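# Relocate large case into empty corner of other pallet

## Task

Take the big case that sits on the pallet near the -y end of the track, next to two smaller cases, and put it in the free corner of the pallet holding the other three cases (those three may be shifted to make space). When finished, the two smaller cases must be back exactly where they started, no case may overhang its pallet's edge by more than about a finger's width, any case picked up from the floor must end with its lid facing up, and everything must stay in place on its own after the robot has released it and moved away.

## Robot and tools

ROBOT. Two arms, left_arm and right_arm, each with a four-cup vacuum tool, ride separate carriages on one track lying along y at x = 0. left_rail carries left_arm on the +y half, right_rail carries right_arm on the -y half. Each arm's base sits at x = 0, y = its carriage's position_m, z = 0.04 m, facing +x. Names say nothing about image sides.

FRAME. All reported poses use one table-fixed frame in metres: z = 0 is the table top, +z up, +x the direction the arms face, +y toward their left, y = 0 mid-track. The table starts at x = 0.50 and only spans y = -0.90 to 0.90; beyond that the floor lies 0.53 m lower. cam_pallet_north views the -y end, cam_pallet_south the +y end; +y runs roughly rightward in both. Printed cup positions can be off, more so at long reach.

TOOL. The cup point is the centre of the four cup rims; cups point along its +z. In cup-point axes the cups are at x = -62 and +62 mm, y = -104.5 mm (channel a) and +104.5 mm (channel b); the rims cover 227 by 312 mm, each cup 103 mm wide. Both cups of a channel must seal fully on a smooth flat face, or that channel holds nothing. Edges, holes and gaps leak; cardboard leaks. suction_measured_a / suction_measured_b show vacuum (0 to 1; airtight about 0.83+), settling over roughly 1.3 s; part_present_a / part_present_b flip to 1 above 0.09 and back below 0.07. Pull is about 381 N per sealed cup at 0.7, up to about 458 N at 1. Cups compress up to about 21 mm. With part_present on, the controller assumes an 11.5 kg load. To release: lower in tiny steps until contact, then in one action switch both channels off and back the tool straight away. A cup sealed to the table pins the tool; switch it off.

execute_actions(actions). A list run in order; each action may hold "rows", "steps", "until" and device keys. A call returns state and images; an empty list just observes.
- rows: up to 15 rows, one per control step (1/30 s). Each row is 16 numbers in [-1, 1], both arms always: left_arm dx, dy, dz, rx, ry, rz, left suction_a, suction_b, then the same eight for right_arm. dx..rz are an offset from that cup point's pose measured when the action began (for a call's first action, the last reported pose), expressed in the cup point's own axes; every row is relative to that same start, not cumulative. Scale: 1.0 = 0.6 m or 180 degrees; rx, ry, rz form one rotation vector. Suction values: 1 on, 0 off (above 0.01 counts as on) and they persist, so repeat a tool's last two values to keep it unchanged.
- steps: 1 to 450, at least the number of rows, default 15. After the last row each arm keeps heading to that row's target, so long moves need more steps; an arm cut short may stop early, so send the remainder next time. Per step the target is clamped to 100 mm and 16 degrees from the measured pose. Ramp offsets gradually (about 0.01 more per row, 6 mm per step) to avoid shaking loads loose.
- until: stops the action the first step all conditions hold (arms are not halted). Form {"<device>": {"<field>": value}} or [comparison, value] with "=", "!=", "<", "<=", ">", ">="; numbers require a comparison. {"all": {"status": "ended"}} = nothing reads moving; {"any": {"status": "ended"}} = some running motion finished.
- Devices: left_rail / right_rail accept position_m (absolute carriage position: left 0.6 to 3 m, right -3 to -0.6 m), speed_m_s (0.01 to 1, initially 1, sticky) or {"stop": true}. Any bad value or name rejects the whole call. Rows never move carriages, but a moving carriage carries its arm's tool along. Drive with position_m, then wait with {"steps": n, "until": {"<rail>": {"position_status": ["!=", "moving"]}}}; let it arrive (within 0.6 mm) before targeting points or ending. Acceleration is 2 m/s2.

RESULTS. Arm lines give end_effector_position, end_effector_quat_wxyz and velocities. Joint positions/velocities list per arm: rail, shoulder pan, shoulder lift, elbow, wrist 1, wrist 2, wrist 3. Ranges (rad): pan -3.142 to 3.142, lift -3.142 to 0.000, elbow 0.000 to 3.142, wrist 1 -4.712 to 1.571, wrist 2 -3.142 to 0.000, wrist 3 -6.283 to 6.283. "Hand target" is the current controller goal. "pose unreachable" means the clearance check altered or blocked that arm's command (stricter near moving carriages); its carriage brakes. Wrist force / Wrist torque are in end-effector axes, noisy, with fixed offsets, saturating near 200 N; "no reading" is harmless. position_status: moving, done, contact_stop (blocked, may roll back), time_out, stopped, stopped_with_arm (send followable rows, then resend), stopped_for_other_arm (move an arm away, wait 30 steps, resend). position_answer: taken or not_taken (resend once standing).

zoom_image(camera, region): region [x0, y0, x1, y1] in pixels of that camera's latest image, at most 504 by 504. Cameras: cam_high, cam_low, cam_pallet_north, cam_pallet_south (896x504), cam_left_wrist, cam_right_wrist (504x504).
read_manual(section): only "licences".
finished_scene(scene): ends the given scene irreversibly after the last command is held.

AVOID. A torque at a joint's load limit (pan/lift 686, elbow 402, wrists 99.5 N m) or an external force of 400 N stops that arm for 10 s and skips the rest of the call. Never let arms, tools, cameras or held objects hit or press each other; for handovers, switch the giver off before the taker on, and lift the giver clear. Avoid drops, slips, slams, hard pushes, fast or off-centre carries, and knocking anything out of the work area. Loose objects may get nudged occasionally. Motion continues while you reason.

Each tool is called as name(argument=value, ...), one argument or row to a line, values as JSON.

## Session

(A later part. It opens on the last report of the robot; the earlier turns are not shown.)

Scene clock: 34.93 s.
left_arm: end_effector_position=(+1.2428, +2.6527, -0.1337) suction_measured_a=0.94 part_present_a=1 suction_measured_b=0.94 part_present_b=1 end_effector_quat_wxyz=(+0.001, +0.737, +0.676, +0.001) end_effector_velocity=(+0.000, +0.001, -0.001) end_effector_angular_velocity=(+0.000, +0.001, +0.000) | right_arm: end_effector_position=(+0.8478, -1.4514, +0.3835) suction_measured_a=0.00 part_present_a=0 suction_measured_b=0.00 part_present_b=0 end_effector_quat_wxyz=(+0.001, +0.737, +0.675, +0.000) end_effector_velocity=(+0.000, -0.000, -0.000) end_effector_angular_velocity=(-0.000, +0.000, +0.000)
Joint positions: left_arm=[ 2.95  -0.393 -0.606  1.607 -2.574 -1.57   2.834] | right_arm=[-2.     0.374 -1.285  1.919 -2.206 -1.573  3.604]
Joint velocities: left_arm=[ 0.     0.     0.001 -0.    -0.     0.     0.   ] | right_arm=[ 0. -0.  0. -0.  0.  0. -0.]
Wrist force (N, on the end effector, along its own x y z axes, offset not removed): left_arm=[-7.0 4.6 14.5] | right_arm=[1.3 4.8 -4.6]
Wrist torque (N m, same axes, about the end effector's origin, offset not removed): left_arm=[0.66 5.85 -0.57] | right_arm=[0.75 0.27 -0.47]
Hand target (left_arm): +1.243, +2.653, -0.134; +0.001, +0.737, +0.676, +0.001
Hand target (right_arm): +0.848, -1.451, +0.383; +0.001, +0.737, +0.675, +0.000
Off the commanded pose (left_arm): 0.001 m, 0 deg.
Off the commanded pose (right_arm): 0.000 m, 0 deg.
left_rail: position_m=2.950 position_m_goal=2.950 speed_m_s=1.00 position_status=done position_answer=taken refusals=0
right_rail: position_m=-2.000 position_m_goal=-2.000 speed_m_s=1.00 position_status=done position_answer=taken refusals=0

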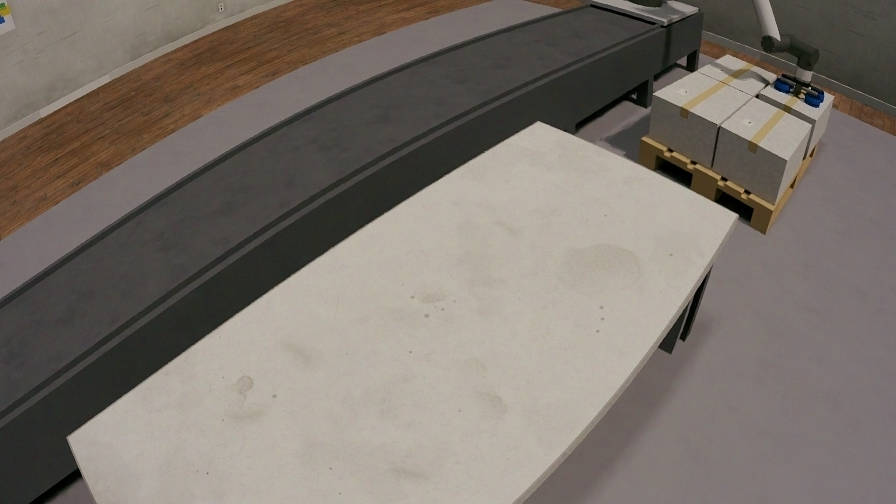

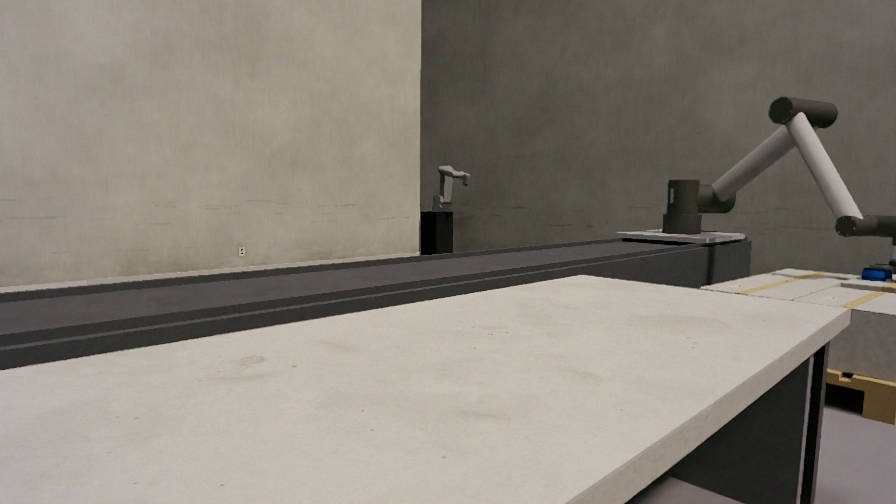

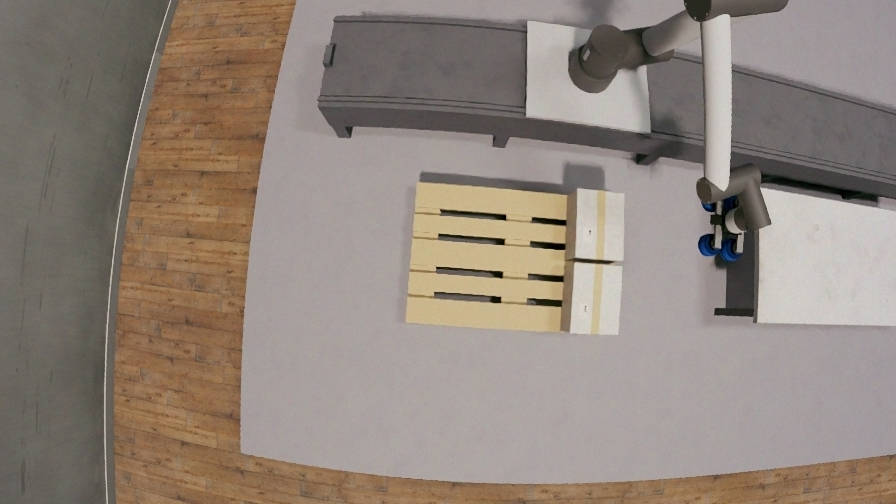

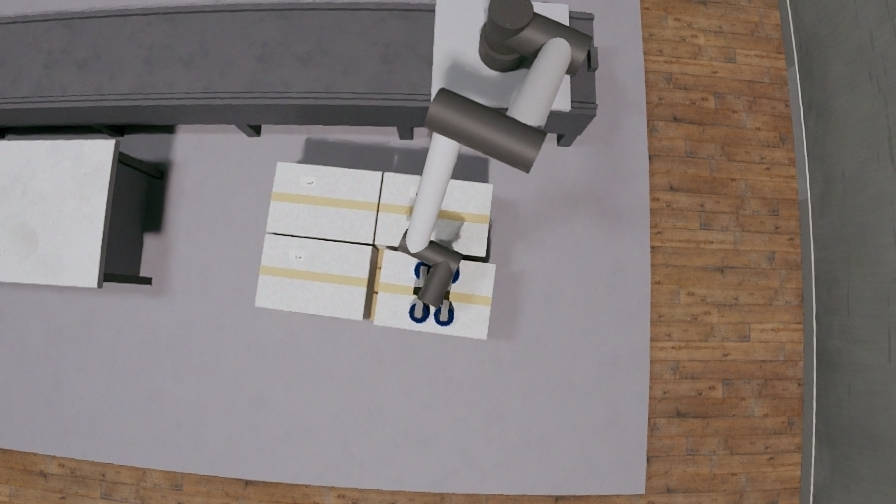

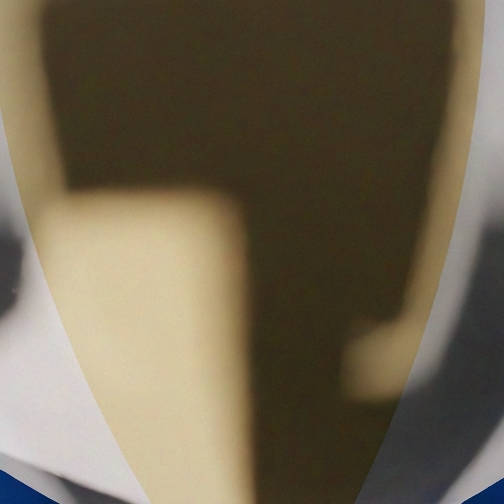

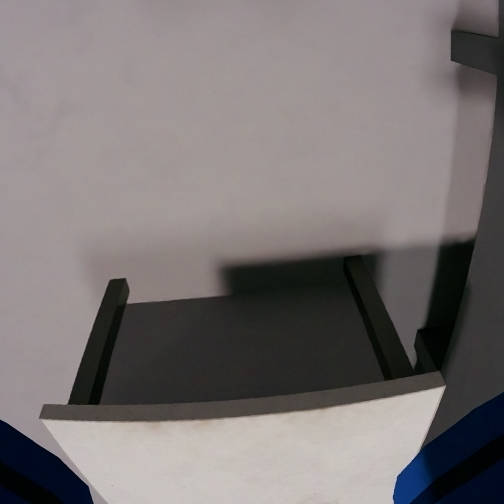

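execute_actions(
  actions=[
    {"rows":[[-0.015,-0.006,0,0,0,0,1,1,0,0,0,0,0,0,0,0],[-0.03,-0.012,0,0,0,0,1,1,0,0,0,0,0,0,0,0],[-0.045,-0.018,0.003,0,0,-0.002,1,1,0,0,0,0,0,0,0,0],[-0.06,-0.024,0.006,0,0,-0.003,1,1,0,0,0,0,0,0,0,0],[-0.07,-0.028,0.008,0,0,-0.004,1,1,0,0,0,0,0,0,0,0],[-0.08,-0.03,0.01,0,0,-0.004,1,1,0,0,0,0,0,0,0,0]],"steps":30},
  ],
)

zoom_image(
  camera="cam_pallet_south",
  region=[330,190,530,370],
)

Scene clock: 36.33 s.
left_arm: end_effector_position=(+1.2207, +2.6065, -0.1397) suction_measured_a=0.94 part_present_a=1 suction_measured_b=0.94 part_present_b=1 end_effector_quat_wxyz=(+0.001, +0.732, +0.681, +0.001) end_effector_velocity=(-0.000, -0.000, -0.000) end_effector_angular_velocity=(+0.000, +0.000, -0.000) | right_arm: end_effector_position=(+0.8478, -1.4514, +0.3835) suction_measured_a=0.00 part_present_a=0 suction_measured_b=0.00 part_present_b=0 end_effector_quat_wxyz=(+0.001, +0.737, +0.675, +0.000) end_effector_velocity=(+0.000, -0.000, -0.000) end_effector_angular_velocity=(-0.000, +0.000, -0.000)
Joint positions: left_arm=[ 2.95  -0.434 -0.607  1.623 -2.59  -1.57   2.781] | right_arm=[-2.     0.374 -1.285  1.919 -2.206 -1.573  3.604]
Joint velocities: left_arm=[ 0. -0.  0.  0. -0. -0. -0.] | right_arm=[ 0. -0.  0. -0. -0. -0.  0.]
Wrist force (N, on the end effector, along its own x y z axes, offset not removed): left_arm=[-4.3 5.3 18.5] | right_arm=[2.0 4.4 -5.0]
Wrist torque (N m, same axes, about the end effector's origin, offset not removed): left_arm=[0.81 5.46 -0.62] | right_arm=[0.66 0.13 -0.42]
Hand target (left_arm): +1.221, +2.606, -0.140; +0.001, +0.732, +0.681, +0.001
Hand target (right_arm): +0.848, -1.451, +0.383; +0.001, +0.737, +0.675, +0.000
Off the commanded pose (left_arm): 0.000 m, 0 deg.
Off the commanded pose (right_arm): 0.000 m, 0 deg.
left_rail: position_m=2.950 position_m_goal=2.950 speed_m_s=1.00 position_status=done position_answer=taken refusals=0
right_rail: position_m=-2.000 position_m_goal=-2.000 speed_m_s=1.00 position_status=done position_answer=taken refusals=0

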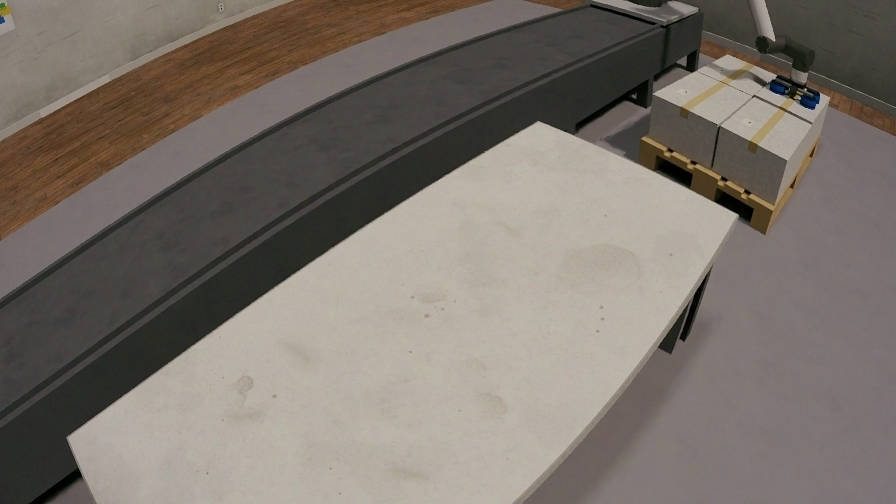

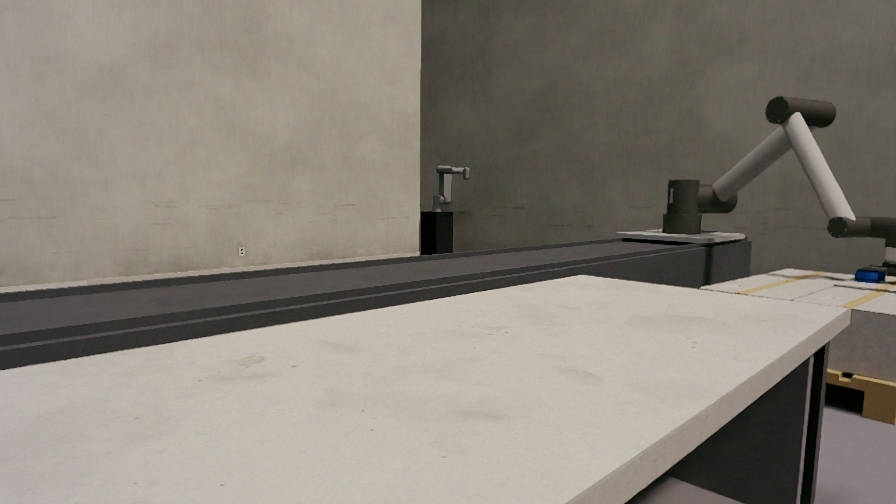

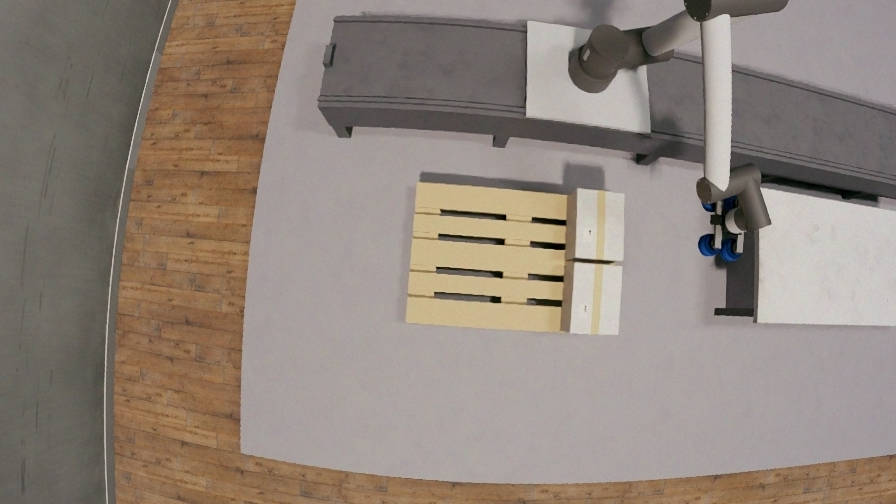

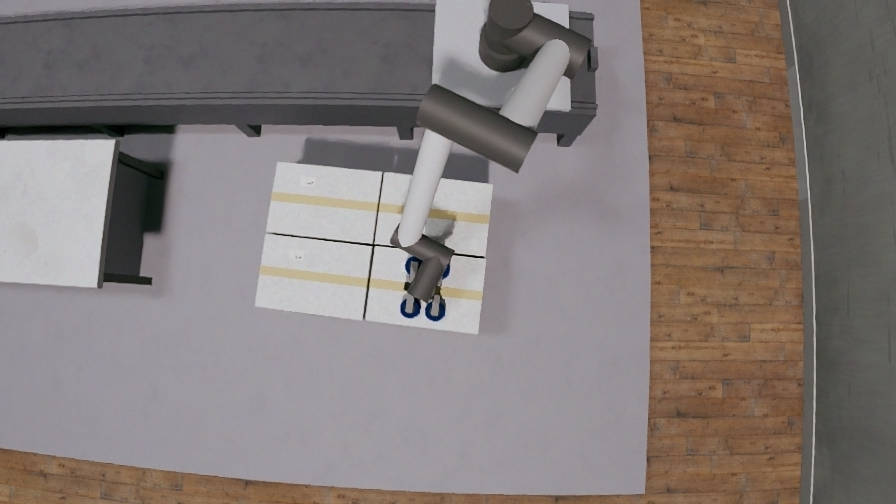

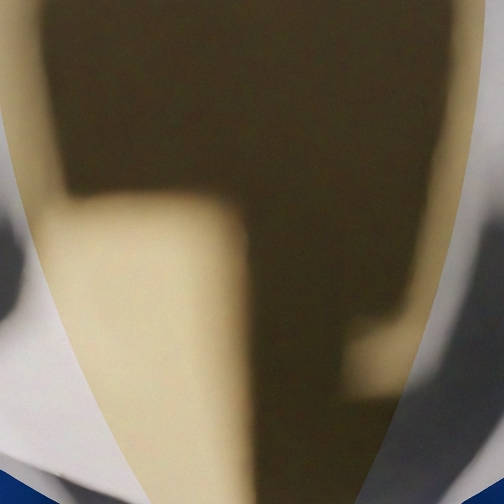

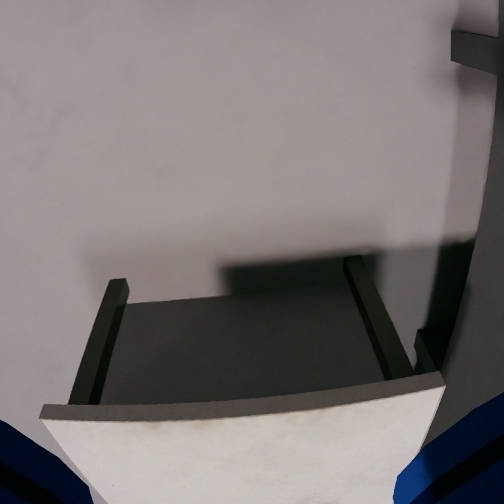

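Region (330, 190, 530, 370) of cam_pallet_south's 896x504 image, scaled by 2.520, with more detail than that image has; it fills the top 454 rows of this view, and the rest is white.

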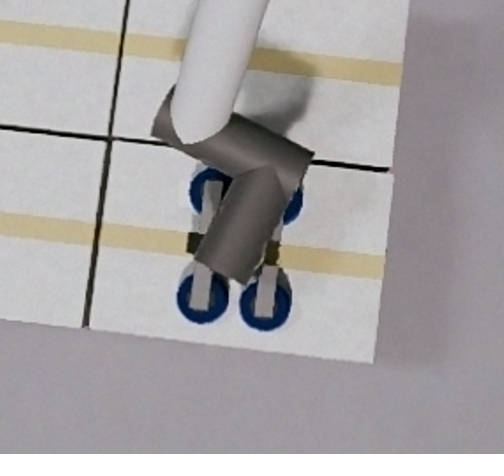

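execute_actions(
  actions=[
    {"rows":[[-0.005,-0.002,0.002,0,0,0,1,1,0,0,0,0,0,0,0,0],[-0.01,-0.004,0.005,0,0,0,1,1,0,0,0,0,0,0,0,0],[-0.01,-0.004,0.009,0,0,0,1,1,0,0,0,0,0,0,0,0],[-0.01,-0.004,0.013,0,0,0,1,1,0,0,0,0,0,0,0,0],[-0.01,-0.004,0.016,0,0,0,1,1,0,0,0,0,0,0,0,0],[-0.01,-0.004,0.018,0,0,0,1,1,0,0,0,0,0,0,0,0]],"steps":25},
    {"rows":[[0,0,-0.004,0,0,0,0,0,0,0,0,0,0,0,0,0],[0,0,-0.008,0,0,0,0,0,0,0,0,0,0,0,0,0],[0,0,-0.012,0,0,0,0,0,0,0,0,0,0,0,0,0],[0,0,-0.018,0,0,0,0,0,0,0,0,0,0,0,0,0],[0,0,-0.024,0,0,0,0,0,0,0,0,0,0,0,0,0],[0,0,-0.03,0,0,0,0,0,0,0,0,0,0,0,0,0],[0,0,-0.04,0,0,0,0,0,0,0,0,0,0,0,0,0],[0,0,-0.05,0,0,0,0,0,0,0,0,0,0,0,0,0],[0,0,-0.06,0,0,0,0,0,0,0,0,0,0,0,0,0],[0,0,-0.08,0,0,0,0,0,0,0,0,0,0,0,0,0],[0,0,-0.12,0,0,0,0,0,0,0,0,0,0,0,0,0],[0,0,-0.7,0,0,0,0,0,0,0,0,0,0,0,0,0]],"steps":50},
    {"rows":[[0.5,-0.8,0,0,0,0,0,0,0,0,0,0,0,0,0,0]],"steps":45},
  ],
)

zoom_image(
  camera="cam_pallet_south",
  region=[240,140,540,370],
)

zoom_image(
  camera="cam_high",
  region=[630,30,870,250],
)

Scene clock: 40.67 s.
left_arm: end_effector_position=(+0.7603, +2.9359, +0.2675) suction_measured_a=0.00 part_present_a=0 suction_measured_b=0.00 part_present_b=0 end_effector_quat_wxyz=(+0.001, +0.732, +0.681, +0.001) end_effector_velocity=(-0.002, +0.001, +0.000) end_effector_angular_velocity=(+0.000, +0.001, -0.000) | right_arm: end_effector_position=(+0.8478, -1.4514, +0.3835) suction_measured_a=0.00 part_present_a=0 suction_measured_b=0.00 part_present_b=0 end_effector_quat_wxyz=(+0.001, +0.737, +0.675, +0.000) end_effector_velocity=(-0.000, +0.000, +0.000) end_effector_angular_velocity=(+0.000, -0.000, +0.000)
Joint positions: left_arm=[ 2.95  -0.286 -1.426  2.333 -2.48  -1.57   2.928] | right_arm=[-2.     0.374 -1.285  1.919 -2.206 -1.573  3.604]
Joint velocities: left_arm=[ 0.     0.001 -0.003  0.002  0.001  0.     0.001] | right_arm=[ 0.  0. -0.  0.  0.  0. -0.]
Wrist force (N, on the end effector, along its own x y z axes, offset not removed): left_arm=[-3.9 4.2 0.5] | right_arm=[-0.2 3.3 -2.2]
Wrist torque (N m, same axes, about the end effector's origin, offset not removed): left_arm=[0.32 0.67 -0.63] | right_arm=[0.51 0.43 -0.51]
Hand target (left_arm): +0.760, +2.936, +0.268; +0.001, +0.732, +0.681, +0.001
Hand target (right_arm): +0.848, -1.451, +0.383; +0.001, +0.737, +0.675, +0.000
Off the commanded pose (left_arm): 0.001 m, 0 deg.
Off the commanded pose (right_arm): 0.000 m, 0 deg.
left_rail: position_m=2.950 position_m_goal=2.950 speed_m_s=1.00 position_status=done position_answer=taken refusals=0
right_rail: position_m=-2.000 position_m_goal=-2.000 speed_m_s=1.00 position_status=done position_answer=taken refusals=0

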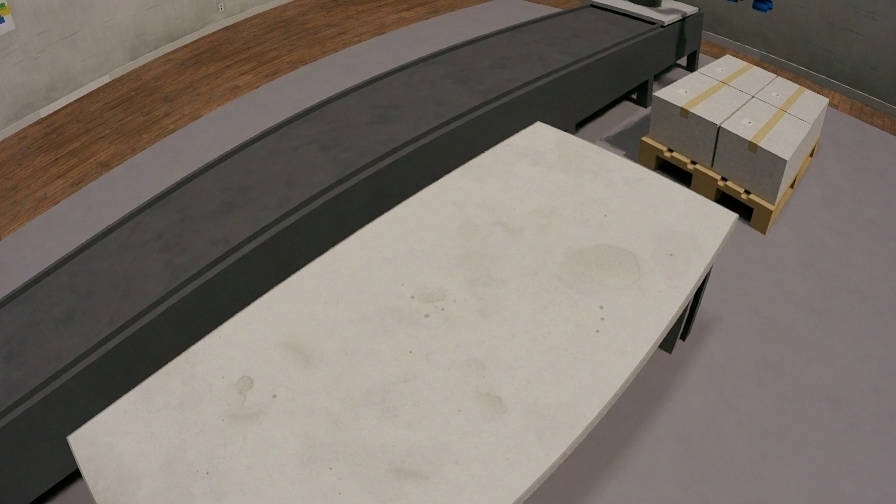

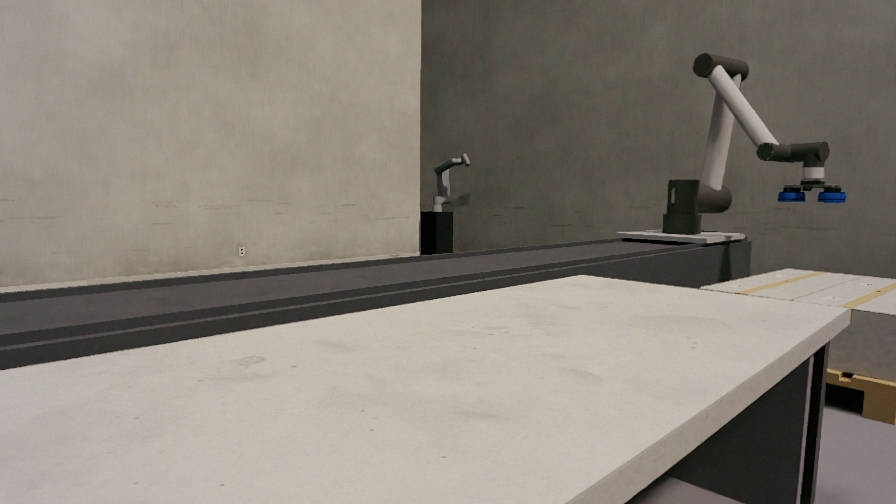

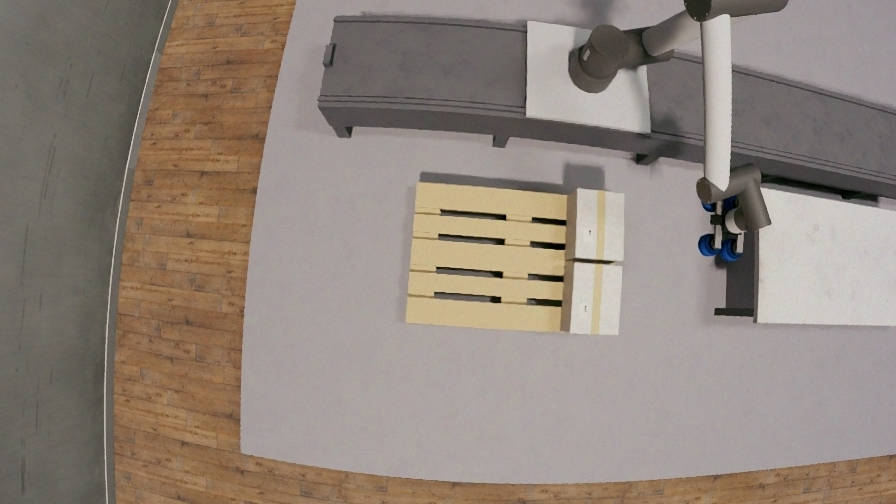

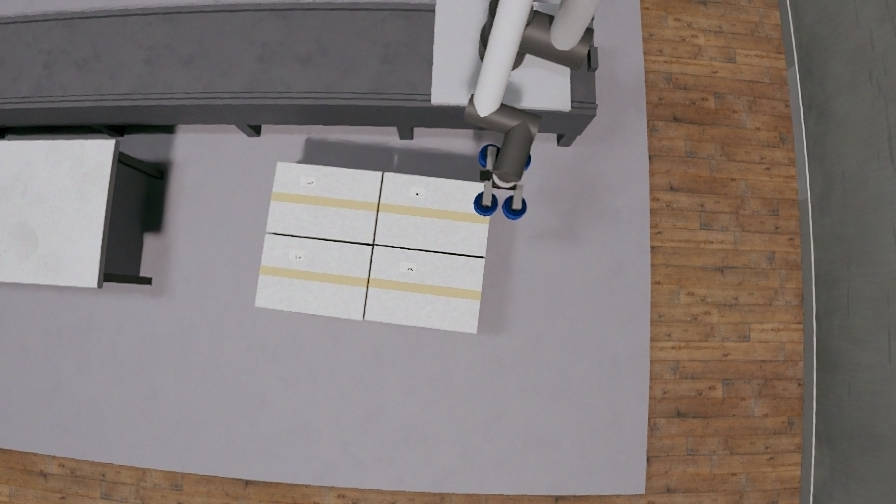

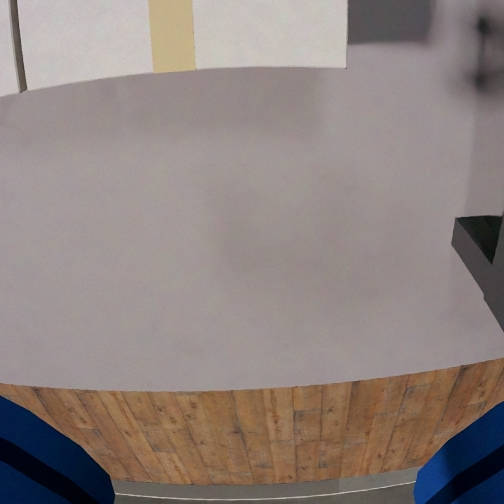

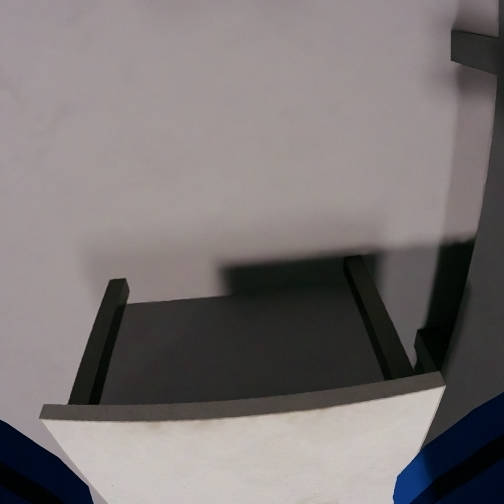

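Region (240, 140, 540, 370) of cam_pallet_south's 896x504 image, scaled by 1.680, with more detail than that image has; it fills the top 386 rows of this view, and the rest is white.

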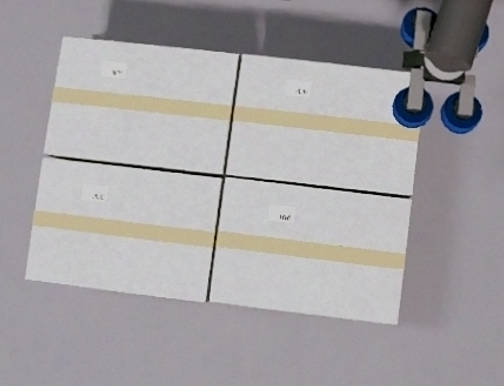

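Region (630, 30, 870, 250) of cam_high's 896x504 image, scaled by 2.100, with more detail than that image has; it fills the top 462 rows of this view, and the rest is white.

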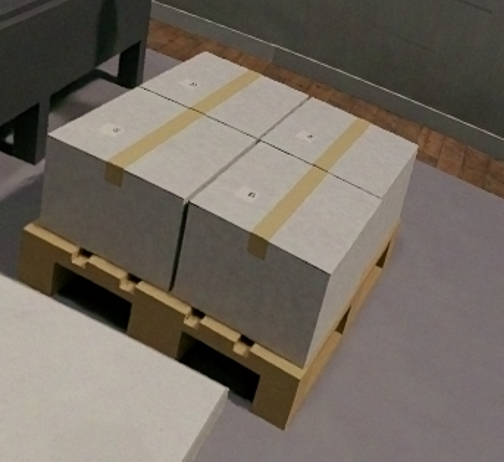

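finished_scene(
  scene=2,
)

The scene is finished: the task was done.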